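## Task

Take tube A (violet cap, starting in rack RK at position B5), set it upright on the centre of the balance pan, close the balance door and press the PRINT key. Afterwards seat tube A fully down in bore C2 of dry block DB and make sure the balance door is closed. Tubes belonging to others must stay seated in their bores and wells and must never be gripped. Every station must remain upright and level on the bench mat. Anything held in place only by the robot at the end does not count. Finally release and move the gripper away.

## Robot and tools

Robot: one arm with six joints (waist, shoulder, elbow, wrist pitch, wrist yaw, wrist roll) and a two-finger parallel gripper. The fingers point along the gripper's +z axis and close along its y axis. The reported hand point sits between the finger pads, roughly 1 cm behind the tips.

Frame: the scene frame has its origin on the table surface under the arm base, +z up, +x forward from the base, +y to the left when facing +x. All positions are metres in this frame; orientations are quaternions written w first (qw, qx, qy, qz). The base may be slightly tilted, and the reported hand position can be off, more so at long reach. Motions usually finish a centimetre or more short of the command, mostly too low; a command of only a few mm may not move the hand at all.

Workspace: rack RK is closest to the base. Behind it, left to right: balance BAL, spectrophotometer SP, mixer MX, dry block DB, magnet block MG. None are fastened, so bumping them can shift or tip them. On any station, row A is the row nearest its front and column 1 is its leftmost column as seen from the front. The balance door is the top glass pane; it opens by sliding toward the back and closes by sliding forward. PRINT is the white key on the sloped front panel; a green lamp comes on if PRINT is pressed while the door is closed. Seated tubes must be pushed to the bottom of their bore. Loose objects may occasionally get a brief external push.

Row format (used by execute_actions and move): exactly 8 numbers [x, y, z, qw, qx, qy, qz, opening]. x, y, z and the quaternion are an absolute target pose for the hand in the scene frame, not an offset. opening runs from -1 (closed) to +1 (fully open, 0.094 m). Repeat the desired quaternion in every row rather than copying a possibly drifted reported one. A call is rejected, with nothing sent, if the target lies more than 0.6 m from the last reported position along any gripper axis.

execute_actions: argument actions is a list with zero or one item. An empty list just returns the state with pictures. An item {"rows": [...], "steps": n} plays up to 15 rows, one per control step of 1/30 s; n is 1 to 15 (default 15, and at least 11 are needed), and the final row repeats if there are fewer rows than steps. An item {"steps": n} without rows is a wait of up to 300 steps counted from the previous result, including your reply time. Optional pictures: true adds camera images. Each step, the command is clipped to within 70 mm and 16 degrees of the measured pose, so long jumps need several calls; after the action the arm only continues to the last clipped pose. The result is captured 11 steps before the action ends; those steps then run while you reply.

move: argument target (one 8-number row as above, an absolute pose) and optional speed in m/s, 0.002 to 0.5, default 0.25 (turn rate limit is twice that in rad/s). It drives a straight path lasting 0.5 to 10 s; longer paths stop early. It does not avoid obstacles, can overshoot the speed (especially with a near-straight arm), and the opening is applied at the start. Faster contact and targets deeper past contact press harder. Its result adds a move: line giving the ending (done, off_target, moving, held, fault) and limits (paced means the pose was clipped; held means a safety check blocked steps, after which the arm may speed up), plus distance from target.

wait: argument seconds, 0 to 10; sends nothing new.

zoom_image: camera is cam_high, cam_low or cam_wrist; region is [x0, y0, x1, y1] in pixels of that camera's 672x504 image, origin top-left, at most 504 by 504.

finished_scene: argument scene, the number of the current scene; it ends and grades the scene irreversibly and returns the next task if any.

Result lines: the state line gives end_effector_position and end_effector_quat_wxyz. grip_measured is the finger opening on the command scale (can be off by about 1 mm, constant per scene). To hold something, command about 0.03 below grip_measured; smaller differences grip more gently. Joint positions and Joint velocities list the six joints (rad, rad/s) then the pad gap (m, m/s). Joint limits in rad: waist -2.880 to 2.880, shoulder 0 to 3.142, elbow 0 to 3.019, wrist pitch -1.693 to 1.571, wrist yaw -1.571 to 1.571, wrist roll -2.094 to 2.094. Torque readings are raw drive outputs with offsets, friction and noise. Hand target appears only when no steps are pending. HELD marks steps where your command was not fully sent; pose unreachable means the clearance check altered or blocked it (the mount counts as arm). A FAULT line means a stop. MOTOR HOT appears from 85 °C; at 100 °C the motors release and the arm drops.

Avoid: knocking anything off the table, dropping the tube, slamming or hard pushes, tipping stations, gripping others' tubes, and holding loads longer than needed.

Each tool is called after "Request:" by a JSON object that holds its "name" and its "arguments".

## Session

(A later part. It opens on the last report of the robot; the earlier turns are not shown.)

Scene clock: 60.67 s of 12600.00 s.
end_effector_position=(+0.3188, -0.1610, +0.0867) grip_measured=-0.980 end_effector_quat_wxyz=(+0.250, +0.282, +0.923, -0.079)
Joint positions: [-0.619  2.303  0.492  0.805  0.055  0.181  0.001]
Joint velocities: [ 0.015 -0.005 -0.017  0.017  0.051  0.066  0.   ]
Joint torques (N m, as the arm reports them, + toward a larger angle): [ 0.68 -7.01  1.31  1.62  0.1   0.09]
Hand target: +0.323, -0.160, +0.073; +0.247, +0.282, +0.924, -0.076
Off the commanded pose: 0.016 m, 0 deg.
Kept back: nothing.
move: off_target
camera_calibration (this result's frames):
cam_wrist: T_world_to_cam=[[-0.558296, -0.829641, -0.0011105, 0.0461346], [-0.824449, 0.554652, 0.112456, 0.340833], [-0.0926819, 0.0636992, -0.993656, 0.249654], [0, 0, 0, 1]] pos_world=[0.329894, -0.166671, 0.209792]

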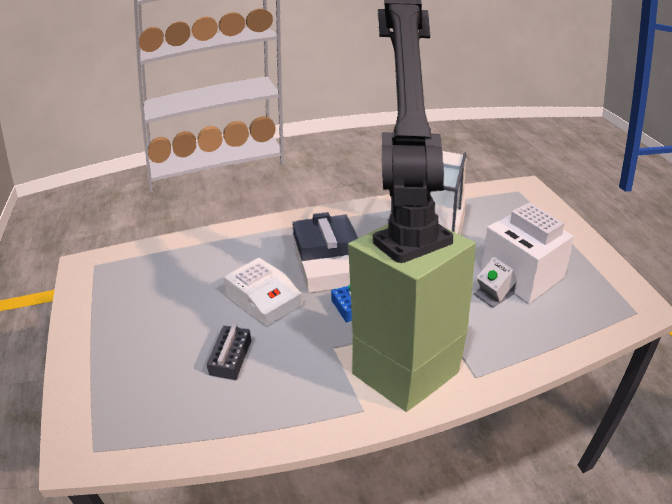

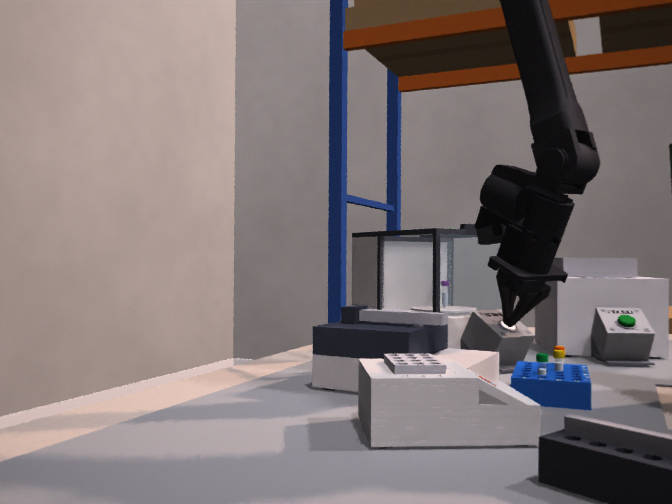

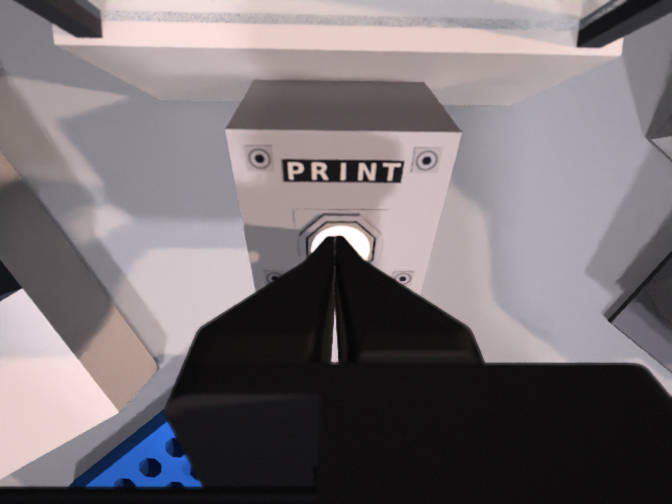

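Green. Reopen.

Request:
{"name": "move", "arguments": {"target": [0.305,-0.155,0.27,0.2474,0.282,0.9234,-0.0756,-1], "speed": 0.2}}

Request:
{"name": "move", "arguments": {"target": [0.392,-0.218,0.27,0,0.292,0.956,0,-1]}}

Request:
{"name": "move", "arguments": {"target": [0.381,-0.209,0.226,0,0.292,0.956,0,-1], "speed": 0.05}}

Scene clock: 62.43 s of 12600.00 s.
end_effector_position=(+0.3098, -0.1532, +0.2682) grip_measured=-0.980 end_effector_quat_wxyz=(+0.253, +0.282, +0.922, -0.075)
Joint positions: [-0.644  1.436  0.345  0.091  0.034  0.163  0.001]
Joint velocities: [-0.005 -0.015 -0.002 -0.007 -0.007 -0.037 -0.   ]
Joint torques (N m, as the arm reports them, + toward a larger angle): [-1.06 -5.7   5.68  1.2  -0.03 -0.14]
Hand target: +0.308, -0.156, +0.266; +0.248, +0.282, +0.924, -0.075
Off the commanded pose: 0.005 m, 1 deg.
Kept back: nothing.
move: done
camera_calibration (this result's frames):
cam_wrist: T_world_to_cam=[[-0.55666, -0.830683, -0.0097928, 0.0493979], [-0.826327, 0.55245, 0.109467, 0.30972], [-0.0855224, 0.069028, -0.993942, 0.427367], [0, 0, 0, 1]] pos_world=[0.319977, -0.159571, 0.391358]

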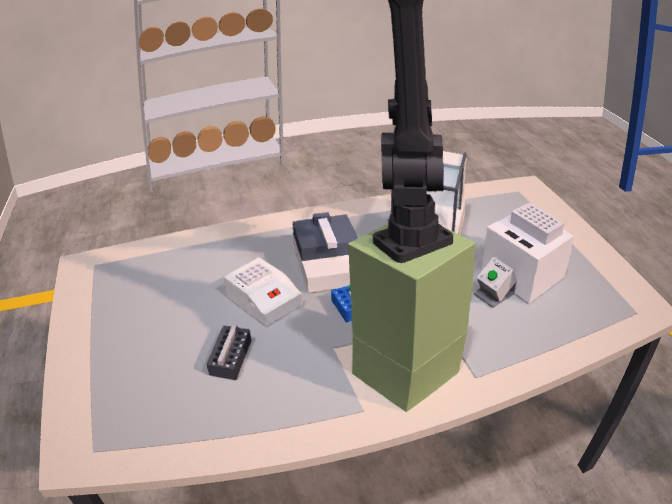

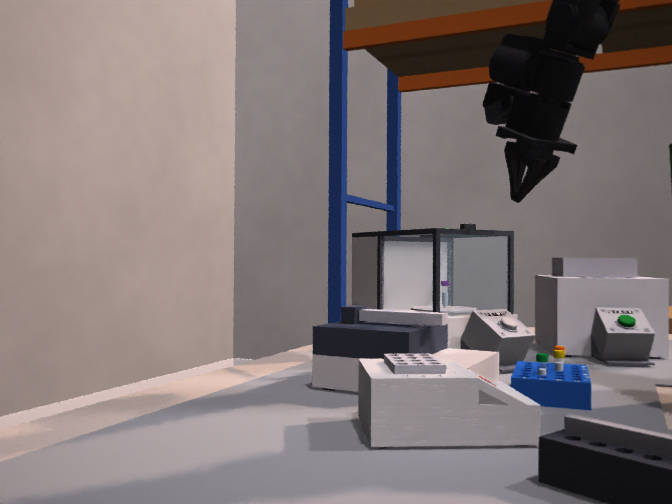

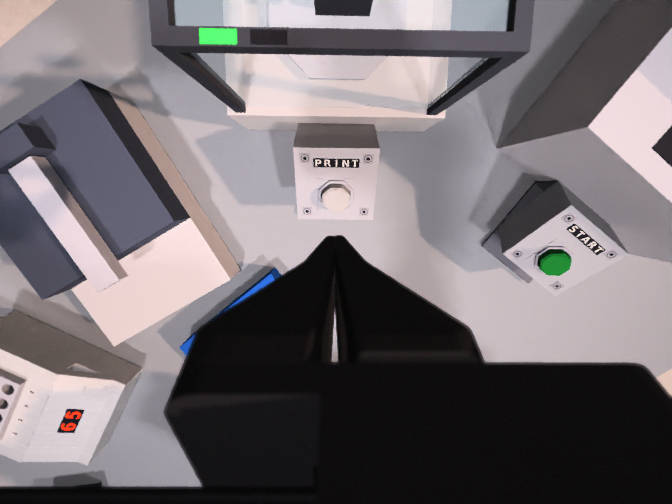

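Scene clock: 64.00 s of 12600.00 s.
end_effector_position=(+0.3811, -0.2090, +0.2618) grip_measured=-0.980 end_effector_quat_wxyz=(-0.008, +0.295, +0.955, +0.005)
Joint positions: [-0.727  1.78   0.973 -0.743 -0.058  0.081  0.001]
Joint velocities: [ 0.005 -0.005 -0.002 -0.007  0.022  0.007  0.   ]
Joint torques (N m, as the arm reports them, + toward a larger angle): [ -1.38 -12.15   9.36   0.05  -0.09  -0.15]
Hand target: +0.392, -0.219, +0.268; +0.002, +0.294, +0.956, +0.005
Off the commanded pose: 0.016 m, 1 deg.
Kept back: nothing.
move: off_target
camera_calibration (this result's frames):
cam_wrist: T_world_to_cam=[[-0.564853, -0.825126, -0.0103945, 0.0471091], [-0.654704, 0.440449, 0.614302, 0.179149], [-0.502298, 0.353796, -0.789002, 0.595668], [0, 0, 0, 1]] pos_world=[0.443102, -0.25078, 0.360422]

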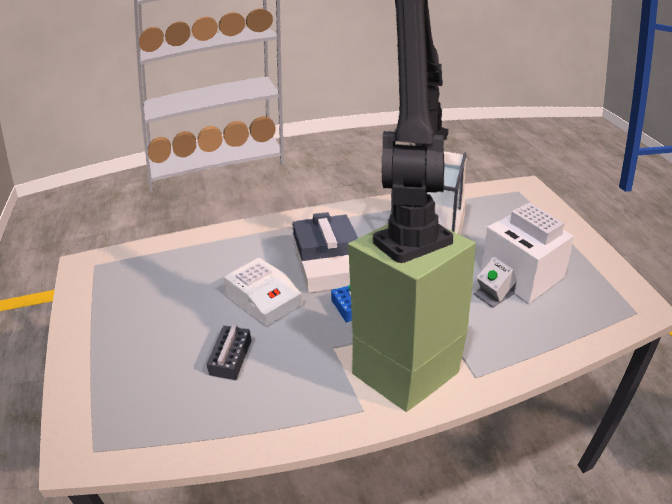

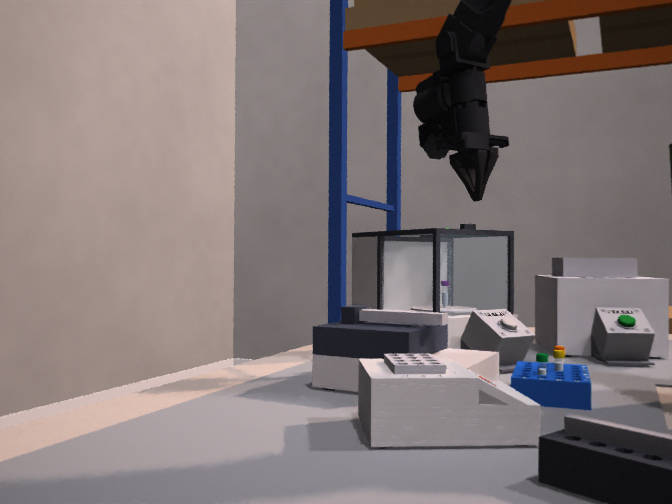

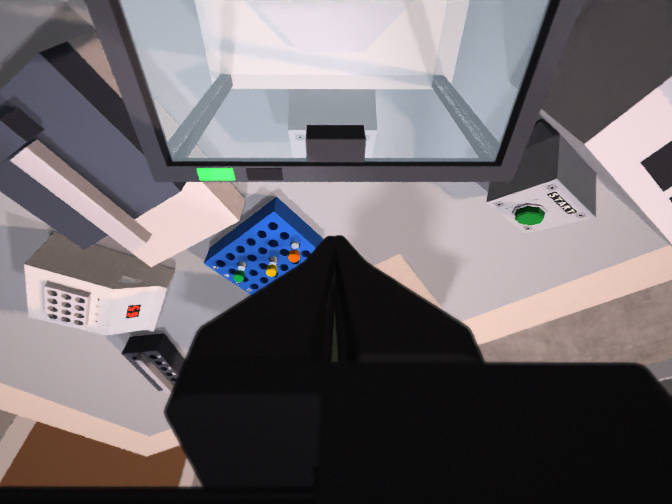

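Scene clock: 65.03 s of 12600.00 s.
end_effector_position=(+0.3794, -0.2108, +0.2300) grip_measured=-0.980 end_effector_quat_wxyz=(+0.000, +0.295, +0.956, +0.001)
Joint positions: [-0.727  1.842  0.947 -0.637 -0.055  0.081  0.001]
Joint velocities: [-0.024 -0.015 -0.002  0.002  0.037 -0.007  0.001]
Joint torques (N m, as the arm reports them, + toward a larger angle): [  0.73 -12.33   5.77   0.79   0.17  -0.02]
Hand target: +0.380, -0.209, +0.226; -0.000, +0.292, +0.956, -0.000
Off the commanded pose: 0.005 m, 0 deg.
Kept back: nothing.
move: done
camera_calibration (this result's frames):
cam_wrist: T_world_to_cam=[[-0.563974, -0.825754, -0.00799821, 0.0434191], [-0.663014, 0.447009, 0.600496, 0.206102], [-0.492287, 0.343967, -0.799587, 0.566918], [0, 0, 0, 1]] pos_world=[0.440222, -0.251277, 0.329884]

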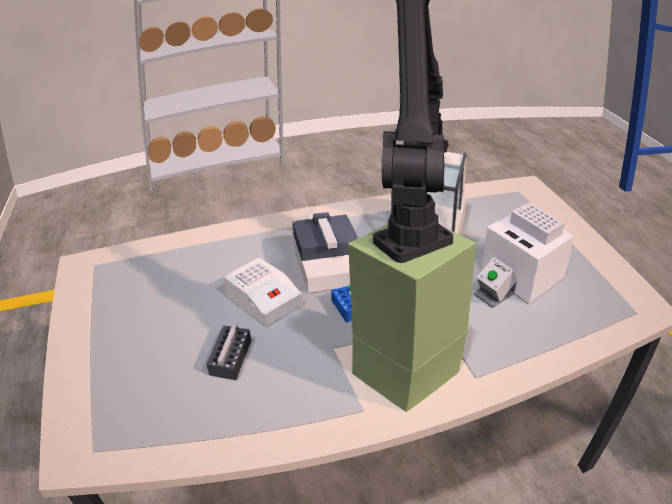

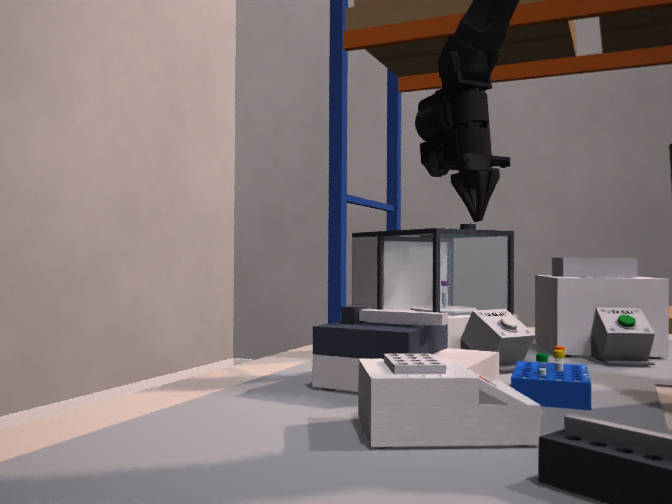

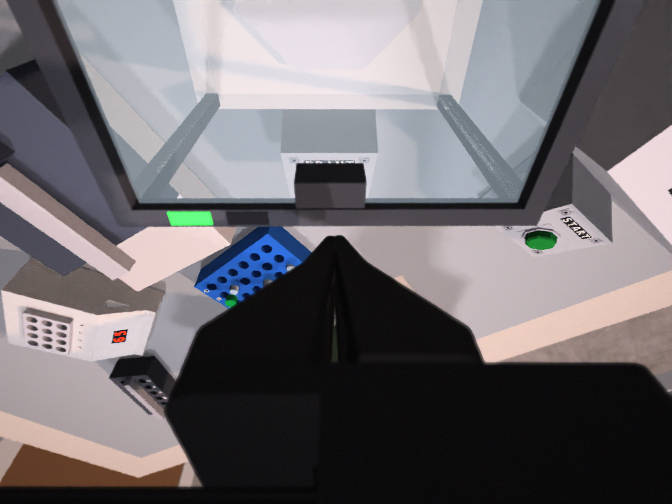

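Request:
{"name": "move", "arguments": {"target": [0.416,-0.233,0.224,0,0.292,0.956,0,-1], "speed": 0.04}}

Request:
{"name": "move", "arguments": {"target": [0.504,-0.298,0.227,0,0.292,0.956,0,-1], "speed": 0.05}}

Request:
{"name": "move", "arguments": {"target": [0.442,-0.250,0.25,0.1495,0.2884,0.9442,-0.0457,-0.4], "speed": 0.15}}

Scene clock: 66.77 s of 12600.00 s.
end_effector_position=(+0.3981, -0.2221, +0.2192) grip_measured=-0.980 end_effector_quat_wxyz=(-0.014, +0.295, +0.955, +0.004)
Joint positions: [-0.727  1.916  1.034 -0.68  -0.054  0.081  0.001]
Joint velocities: [-0.005  0.005 -0.007 -0.027  0.051  0.051 -0.001]
Joint torques (N m, as the arm reports them, + toward a larger angle): [ -0.53 -12.81   9.69   0.39   0.14  -0.11]
Hand target: +0.415, -0.233, +0.224; +0.000, +0.292, +0.956, -0.000
Off the commanded pose: 0.022 m, 2 deg.
Kept back: nothing.
move: off_target
camera_calibration (this result's frames):
cam_wrist: T_world_to_cam=[[-0.565356, -0.82483, -0.00526696, 0.0446421], [-0.647055, 0.439527, 0.623006, 0.217071], [-0.511559, 0.355628, -0.782199, 0.577796], [0, 0, 0, 1]] pos_world=[0.461272, -0.264067, 0.316951]

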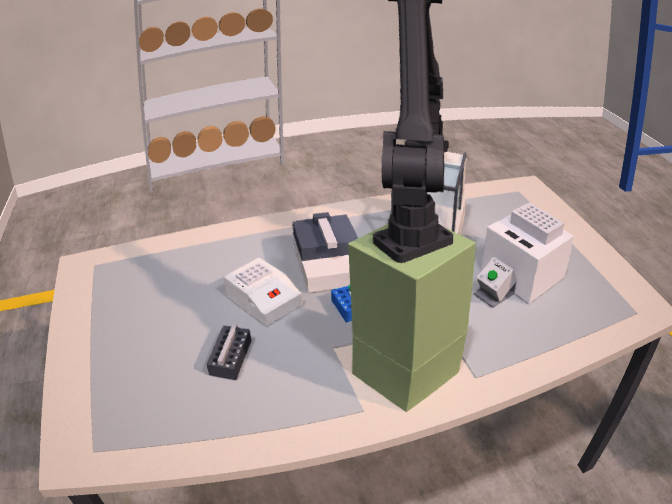

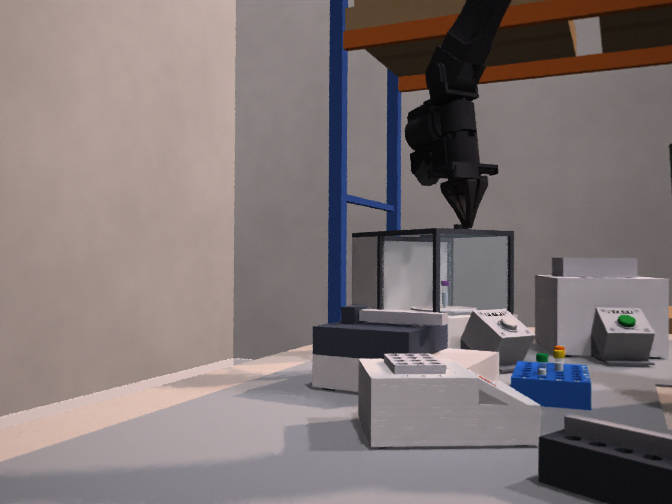

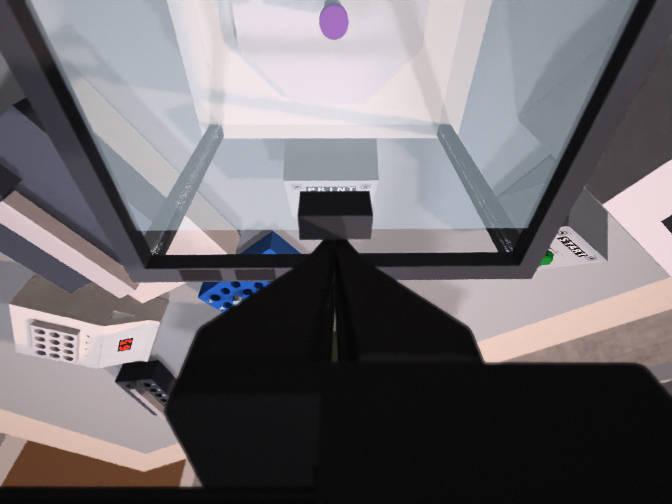

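Scene clock: 69.60 s of 12600.00 s.
end_effector_position=(+0.4835, -0.2811, +0.2155) grip_measured=-0.980 end_effector_quat_wxyz=(-0.022, +0.293, +0.956, +0.006)
Joint positions: [-0.742  2.115  1.401 -0.865 -0.054  0.059  0.001]
Joint velocities: [-0.015 -0.005 -0.022  0.022  0.007 -0.066  0.   ]
Joint torques (N m, as the arm reports them, + toward a larger angle): [ -1.92 -16.59  11.92   0.36   0.12  -0.14]
Hand target: +0.503, -0.299, +0.225; +0.000, +0.292, +0.956, -0.000
Off the commanded pose: 0.029 m, 3 deg.
Kept back: nothing.
move: off_target
camera_calibration (this result's frames):
cam_wrist: T_world_to_cam=[[-0.561454, -0.827497, -0.00422646, 0.0413924], [-0.639928, 0.430939, 0.636226, 0.291893], [-0.524654, 0.359916, -0.771491, 0.644879], [0, 0, 0, 1]] pos_world=[0.548369, -0.323638, 0.311984]

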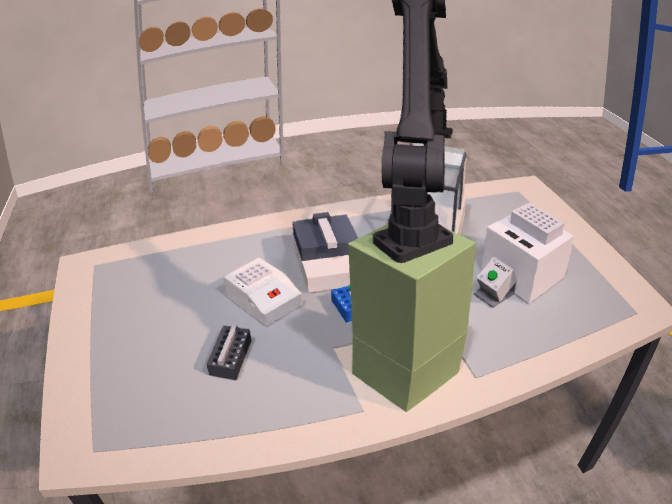

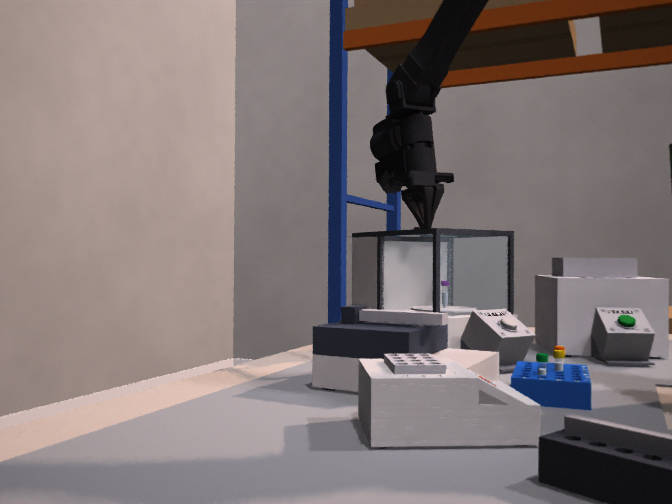

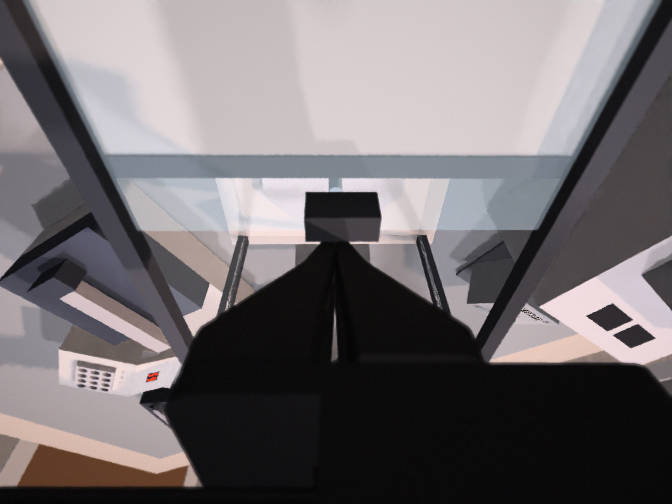

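Scene clock: 71.20 s of 12600.00 s.
end_effector_position=(+0.4350, -0.2509, +0.2434) grip_measured=-0.402 end_effector_quat_wxyz=(+0.136, +0.288, +0.947, -0.045)
Joint positions: [-0.733  1.833  0.944 -0.358 -0.024  0.077  0.028]
Joint velocities: [-0.015 -0.015 -0.007  0.012  0.051 -0.007 -0.   ]
Joint torques (N m, as the arm reports them, + toward a larger angle): [  0.66 -14.49   6.33   1.46   0.2    0.13]
Hand target: +0.442, -0.249, +0.251; +0.149, +0.286, +0.945, -0.048
Off the commanded pose: 0.010 m, 2 deg.
Kept back: nothing.
move: done
camera_calibration (this result's frames):
cam_wrist: T_world_to_cam=[[-0.556333, -0.830958, 0.00147465, 0.0347865], [-0.778319, 0.52171, 0.349339, 0.382898], [-0.291056, 0.193201, -0.936995, 0.526855], [0, 0, 0, 1]] pos_world=[0.470714, -0.272645, 0.359848]

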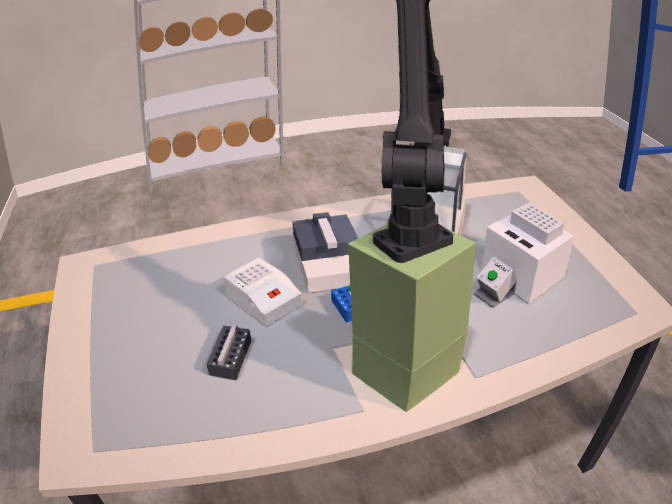

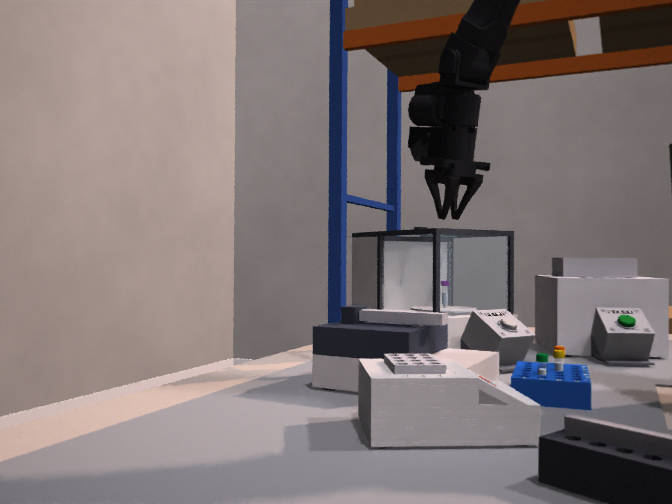

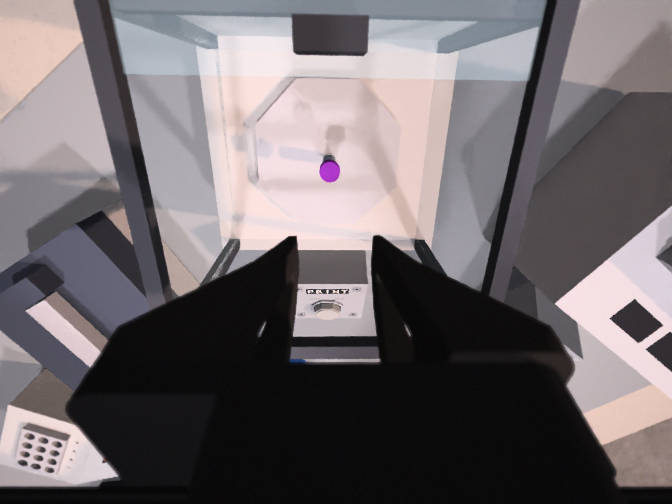

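Request:
{"name": "move", "arguments": {"target": [0.455,-0.255,0.158,0.1495,0.2884,0.9442,-0.0457,-0.4], "speed": 0.08}}

Scene clock: 73.13 s of 12600.00 s.
end_effector_position=(+0.4328, -0.2486, +0.1526) grip_measured=-0.402 end_effector_quat_wxyz=(+0.130, +0.290, +0.947, -0.042)
Joint positions: [-0.721  2.055  0.95  -0.154 -0.024  0.092  0.028]
Joint velocities: [-0.005 -0.015 -0.002 -0.017  0.022 -0.022 -0.001]
Joint torques (N m, as the arm reports them, + toward a larger angle): [  0.46 -14.35   7.42   1.46   0.17   0.09]
Hand target: +0.453, -0.254, +0.159; +0.149, +0.288, +0.945, -0.046
Off the commanded pose: 0.024 m, 2 deg.
Kept back: nothing.
move: off_target
camera_calibration (this result's frames):
cam_wrist: T_world_to_cam=[[-0.559738, -0.828669, -0.00147658, 0.0381413], [-0.772925, 0.521441, 0.361505, 0.407417], [-0.298798, 0.203489, -0.932369, 0.445919], [0, 0, 0, 1]] pos_world=[0.469492, -0.271577, 0.268534]

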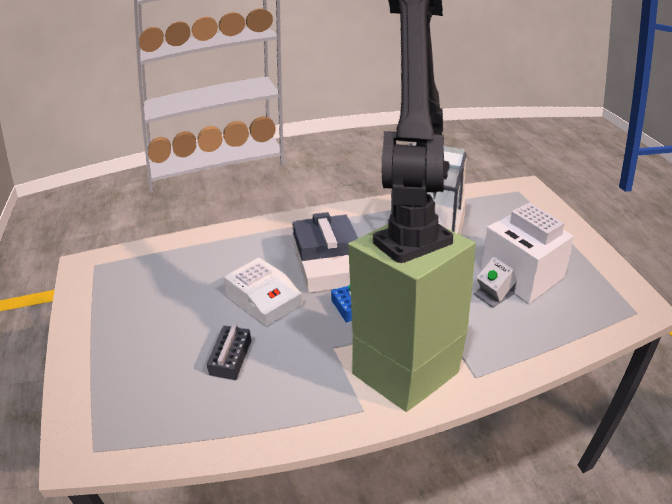

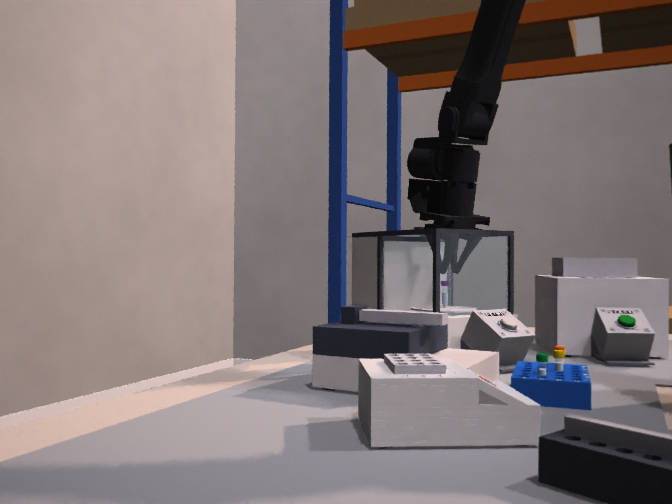

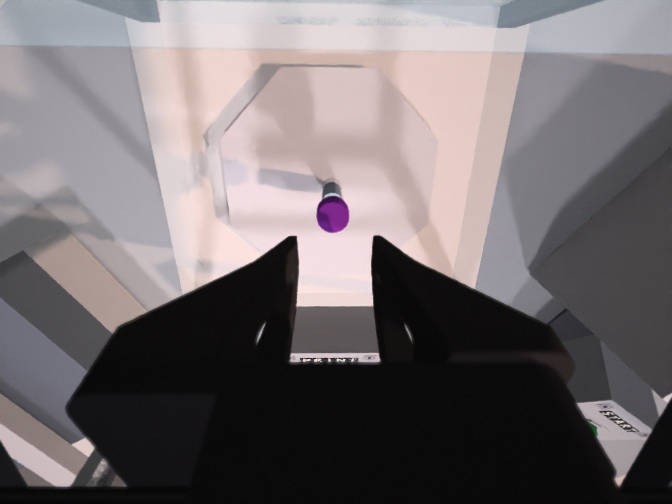

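Request:
{"name": "move", "arguments": {"target": [0.450,-0.256,0.128,0.1495,0.2884,0.9442,-0.0457,-0.4], "speed": 0.03}}

Scene clock: 74.87 s of 12600.00 s.
end_effector_position=(+0.4343, -0.2509, +0.1274) grip_measured=-0.402 end_effector_quat_wxyz=(+0.136, +0.289, +0.946, -0.043)
Joint positions: [-0.721  2.124  0.961 -0.084 -0.024  0.092  0.028]
Joint velocities: [-0.005 -0.015 -0.002 -0.017 -0.051  0.007 -0.   ]
Joint torques (N m, as the arm reports them, + toward a larger angle): [  0.3  -13.47   6.76   1.53   0.15   0.02]
Hand target: +0.449, -0.256, +0.128; +0.150, +0.288, +0.945, -0.046
Off the commanded pose: 0.017 m, 2 deg.
Kept back: nothing.
move: off_target
camera_calibration (this result's frames):
cam_wrist: T_world_to_cam=[[-0.559161, -0.829055, -0.00253469, 0.0367953], [-0.777288, 0.523179, 0.349438, 0.422721], [-0.288377, 0.197362, -0.936956, 0.417878], [0, 0, 0, 1]] pos_world=[0.469657, -0.273126, 0.243911]

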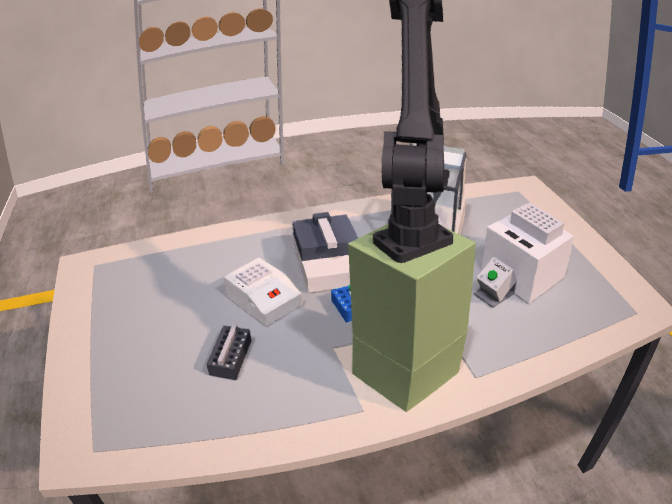

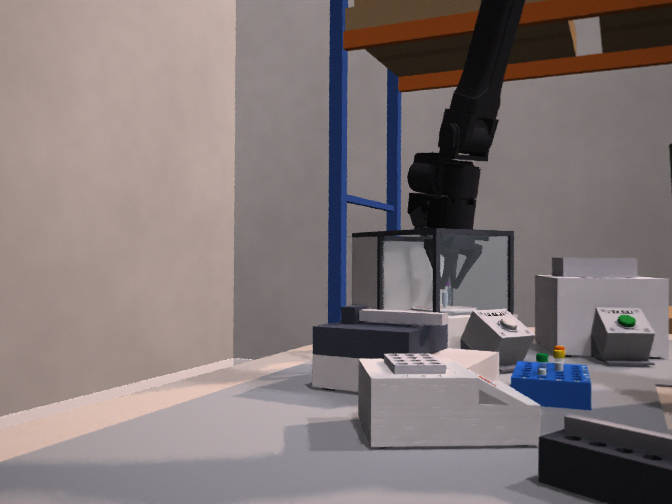

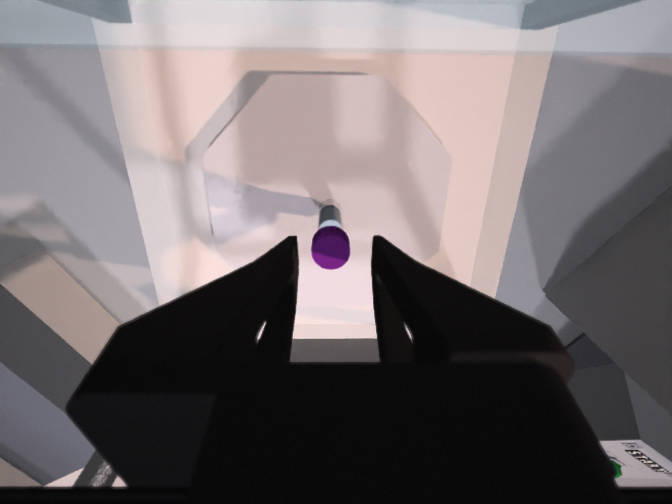

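Need ~6 mm out, 1.5 left.

Request:
{"name": "move", "arguments": {"target": [0.453,-0.257,0.131,0.1495,0.2884,0.9442,-0.0457,-0.4], "speed": 0.02}}

Scene clock: 76.47 s of 12600.00 s.
end_effector_position=(+0.4392, -0.2535, +0.1294) grip_measured=-0.402 end_effector_quat_wxyz=(+0.141, +0.289, +0.946, -0.044)
Joint positions: [-0.721  2.124  0.97  -0.084 -0.024  0.092  0.028]
Joint velocities: [-0.005 -0.015 -0.007  0.007 -0.037 -0.066 -0.   ]
Joint torques (N m, as the arm reports them, + toward a larger angle): [  0.28 -14.82   6.71   1.02   0.14   0.06]
Hand target: +0.453, -0.257, +0.131; +0.150, +0.288, +0.945, -0.046
Off the commanded pose: 0.014 m, 1 deg.
Kept back: nothing.
move: off_target
camera_calibration (this result's frames):
cam_wrist: T_world_to_cam=[[-0.55873, -0.829343, -0.00330695, 0.0371991], [-0.78041, 0.524406, 0.340527, 0.430116], [-0.28068, 0.192844, -0.940229, 0.417606], [0, 0, 0, 1]] pos_world=[0.473664, -0.275237, 0.246302]

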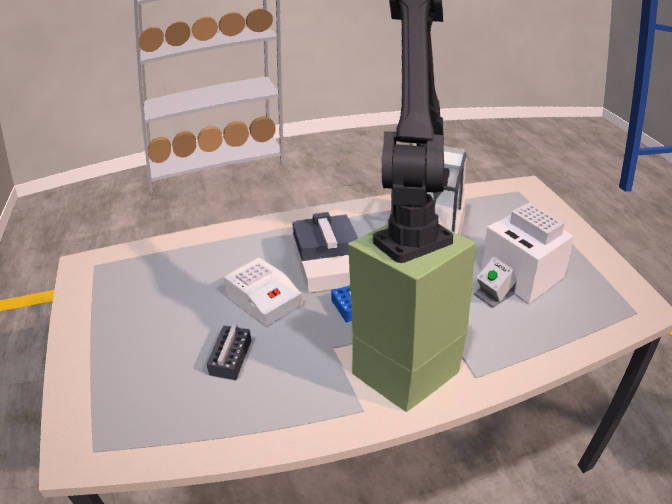

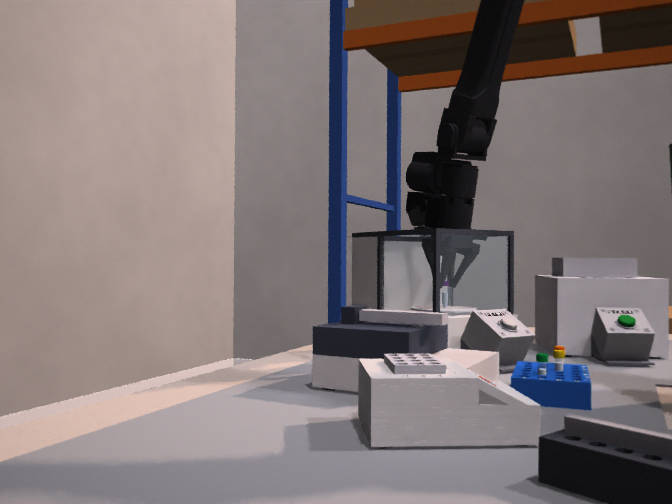

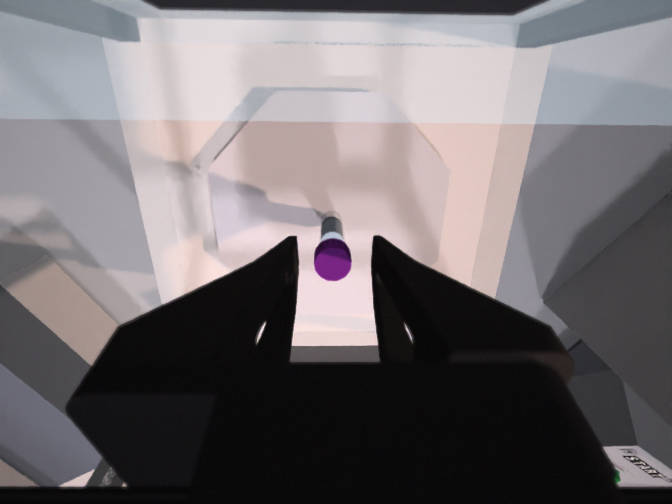

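Request:
{"name": "move", "arguments": {"target": [0.442,-0.2545,0.13,0.143,0.2884,0.9452,-0.0445,-0.79], "speed": 0.02}}

Request:
{"name": "move", "arguments": {"target": [0.434,-0.251,0.31,0.1495,0.2884,0.9442,-0.0457,-0.79], "speed": 0.1}}

Request:
{"name": "move", "arguments": {"target": [0.36,0.21,0.29,0.1427,-0.264,0.953,0.0395,-0.79], "speed": 0.3}}

Request:
{"name": "move", "arguments": {"target": [0.36,0.21,0.17,0.1427,-0.264,0.953,0.0395,-0.79], "speed": 0.15}}

Scene clock: 78.20 s of 12600.00 s.
end_effector_position=(+0.4392, -0.2535, +0.1294) grip_measured=-0.768 end_effector_quat_wxyz=(+0.141, +0.289, +0.946, -0.044)
Joint positions: [-0.721  2.124  0.97  -0.084 -0.024  0.092  0.011]
Joint velocities: [-0.015 -0.015  0.017  0.007 -0.051  0.066 -0.001]
Joint torques (N m, as the arm reports them, + toward a larger angle): [ -0.43 -14.84   4.87   1.15   0.06  -0.02]
Hand target: +0.442, -0.255, +0.130; +0.143, +0.289, +0.946, -0.045
Off the commanded pose: 0.003 m, 0 deg.
Kept back: nothing.
move: done
camera_calibration (this result's frames):
cam_wrist: T_world_to_cam=[[-0.55873, -0.829343, -0.00330695, 0.0371991], [-0.78041, 0.524406, 0.340527, 0.430116], [-0.28068, 0.192844, -0.940229, 0.417606], [0, 0, 0, 1]] pos_world=[0.473664, -0.275237, 0.246302]

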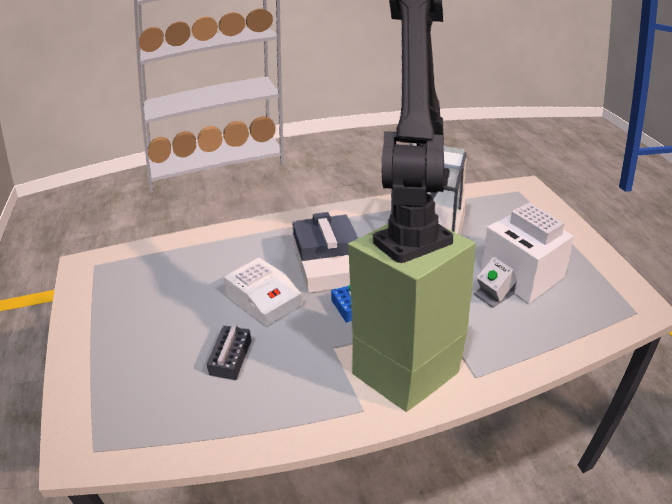

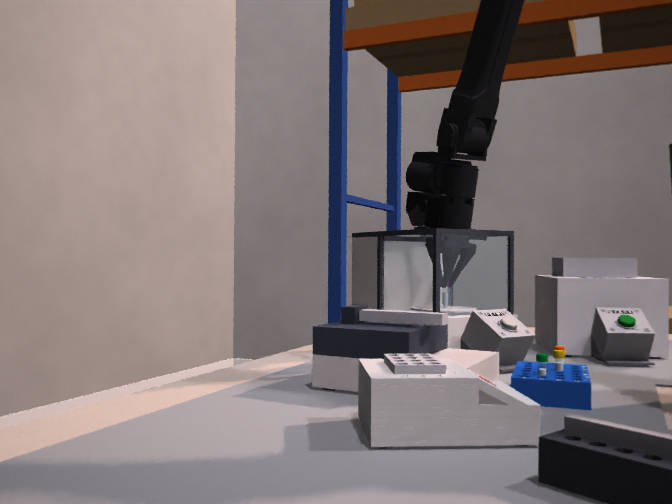

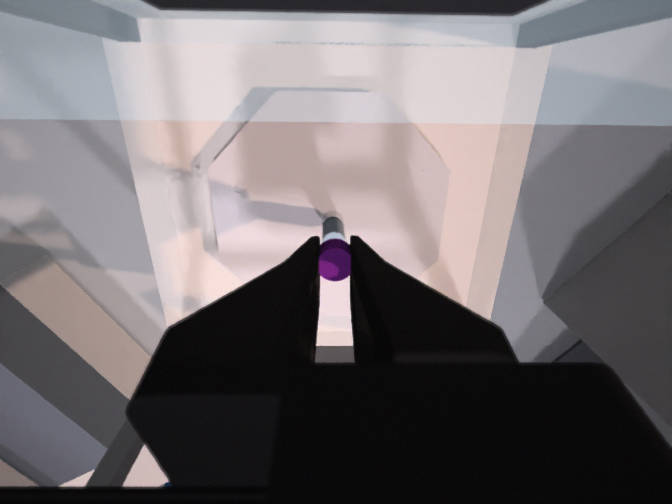

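Scene clock: 80.37 s of 12600.00 s.
end_effector_position=(+0.4290, -0.2431, +0.2954) grip_measured=-0.768 end_effector_quat_wxyz=(+0.136, +0.289, +0.946, -0.043)
Joint positions: [-0.731  1.701  0.941 -0.486 -0.028  0.082  0.011]
Joint velocities: [-0.005  0.005  0.002  0.002 -0.022 -0.022  0.001]
Joint torques (N m, as the arm reports them, + toward a larger angle): [ -1.24 -13.06   9.52   0.77  -0.08  -0.12]
Hand target: +0.437, -0.253, +0.308; +0.150, +0.288, +0.945, -0.046
Off the commanded pose: 0.017 m, 2 deg.
Kept back: nothing.
move: off_target
camera_calibration (this result's frames):
cam_wrist: T_world_to_cam=[[-0.558904, -0.829227, -0.00302044, 0.0407397], [-0.777603, 0.522837, 0.349248, 0.355952], [-0.288027, 0.197545, -0.937025, 0.572064], [0, 0, 0, 1]] pos_world=[0.464329, -0.265331, 0.411845]

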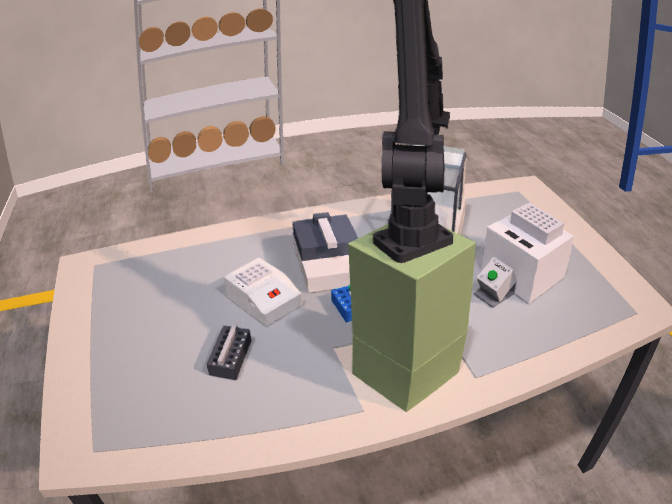

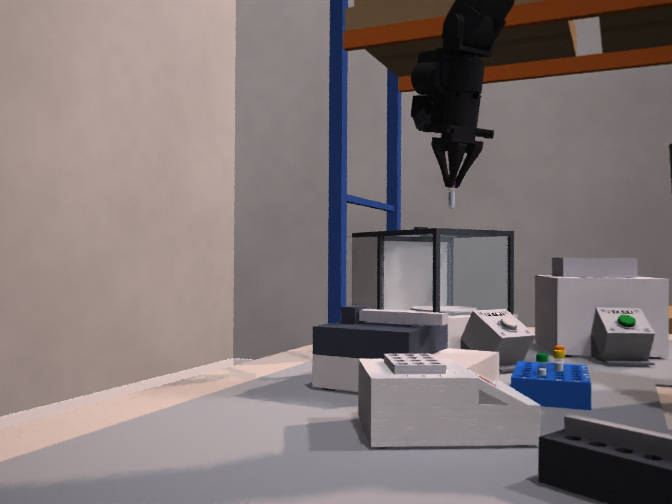

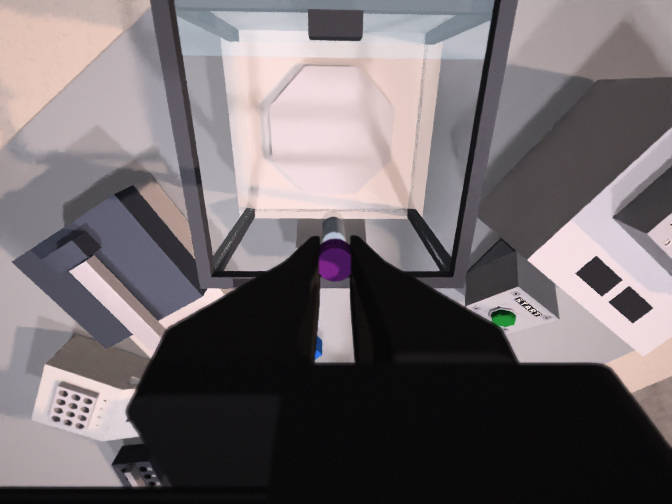

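Scene clock: 82.70 s of 12600.00 s.
end_effector_position=(+0.3459, +0.1955, +0.2823) grip_measured=-0.768 end_effector_quat_wxyz=(+0.122, -0.263, +0.957, +0.030)
Joint positions: [ 0.311  1.512  0.672 -0.416  0.009 -0.02   0.011]
Joint velocities: [-0.005 -0.015  0.002 -0.007  0.007 -0.037 -0.   ]
Joint torques (N m, as the arm reports them, + toward a larger angle): [ 0.15 -8.79 10.15  0.88  0.15 -0.12]
Hand target: +0.363, +0.204, +0.292; +0.136, -0.266, +0.954, +0.031
Off the commanded pose: 0.022 m, 3 deg.
Kept back: nothing.
move: off_target
camera_calibration (this result's frames):
cam_wrist: T_world_to_cam=[[0.511071, -0.859537, 0.0016879, -0.00762459], [-0.794394, -0.471586, 0.382811, 0.257317], [-0.328244, -0.196984, -0.923825, 0.536584], [0, 0, 0, 1]] pos_world=[0.384438, 0.220492, 0.397219]

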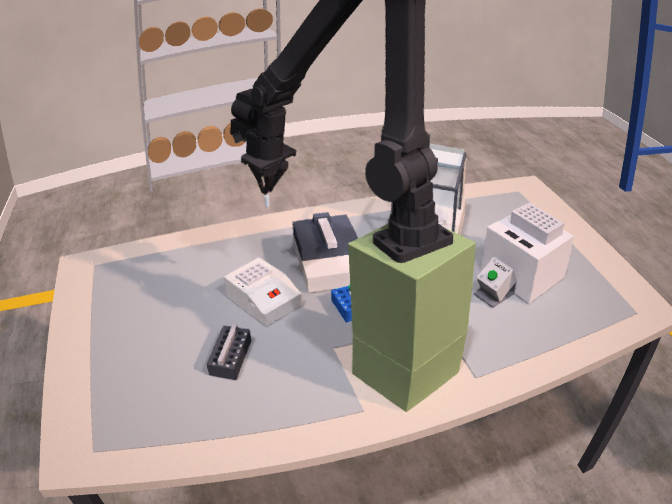

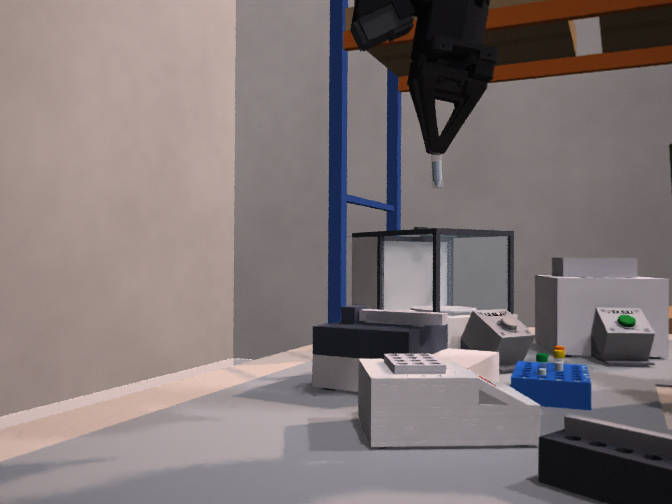

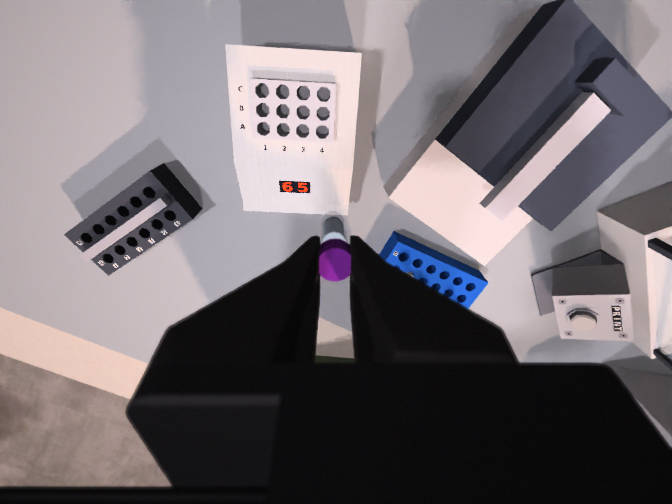

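Scene clock: 83.83 s of 12600.00 s.
end_effector_position=(+0.3500, +0.1990, +0.1669) grip_measured=-0.768 end_effector_quat_wxyz=(+0.129, -0.263, +0.956, +0.033)
Joint positions: [ 0.311  1.877  0.654 -0.016  0.007 -0.02   0.011]
Joint velocities: [-0.015 -0.005  0.007 -0.002 -0.007 -0.022 -0.   ]
Joint torques (N m, as the arm reports them, + toward a larger angle): [  1.44 -11.67   4.47   1.56  -0.09   0.01]
Hand target: +0.358, +0.208, +0.172; +0.143, -0.264, +0.953, +0.039
Off the commanded pose: 0.015 m, 2 deg.
Kept back: nothing.
move: off_target
camera_calibration (this result's frames):
cam_wrist: T_world_to_cam=[[0.511385, -0.859352, 0.000144546, -0.00633081], [-0.799339, -0.475611, 0.367221, 0.311572], [-0.315503, -0.187907, -0.930134, 0.426743], [0, 0, 0, 1]] pos_world=[0.386928, 0.222935, 0.282513]

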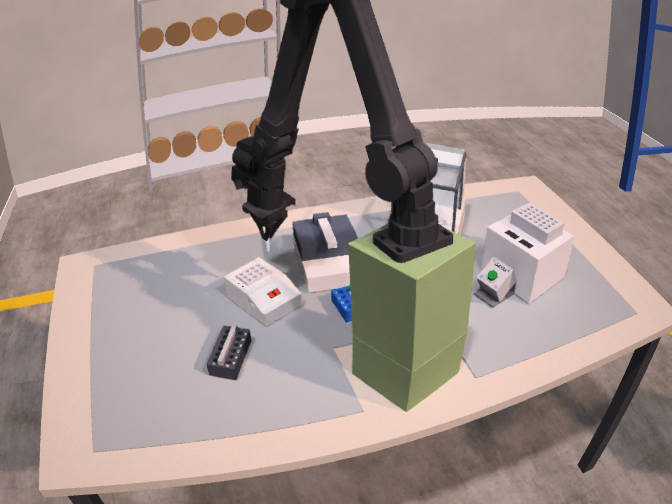

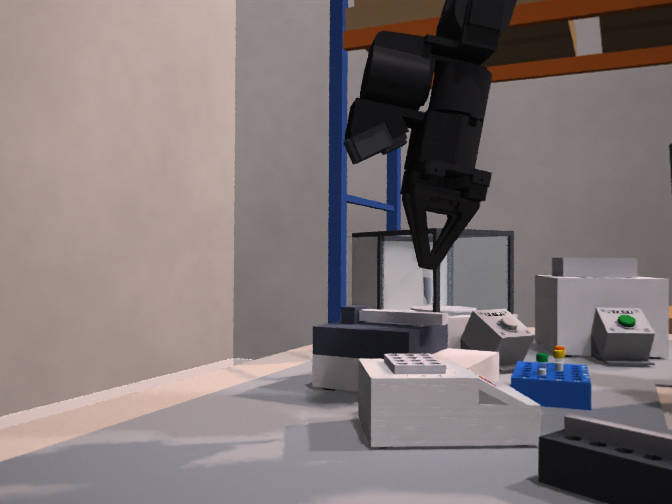

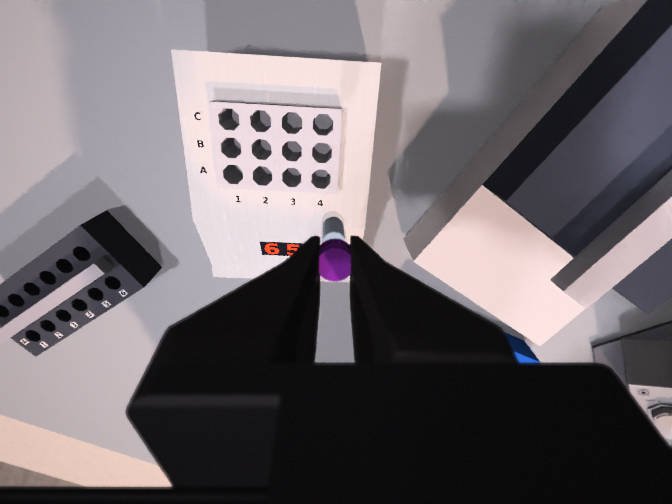

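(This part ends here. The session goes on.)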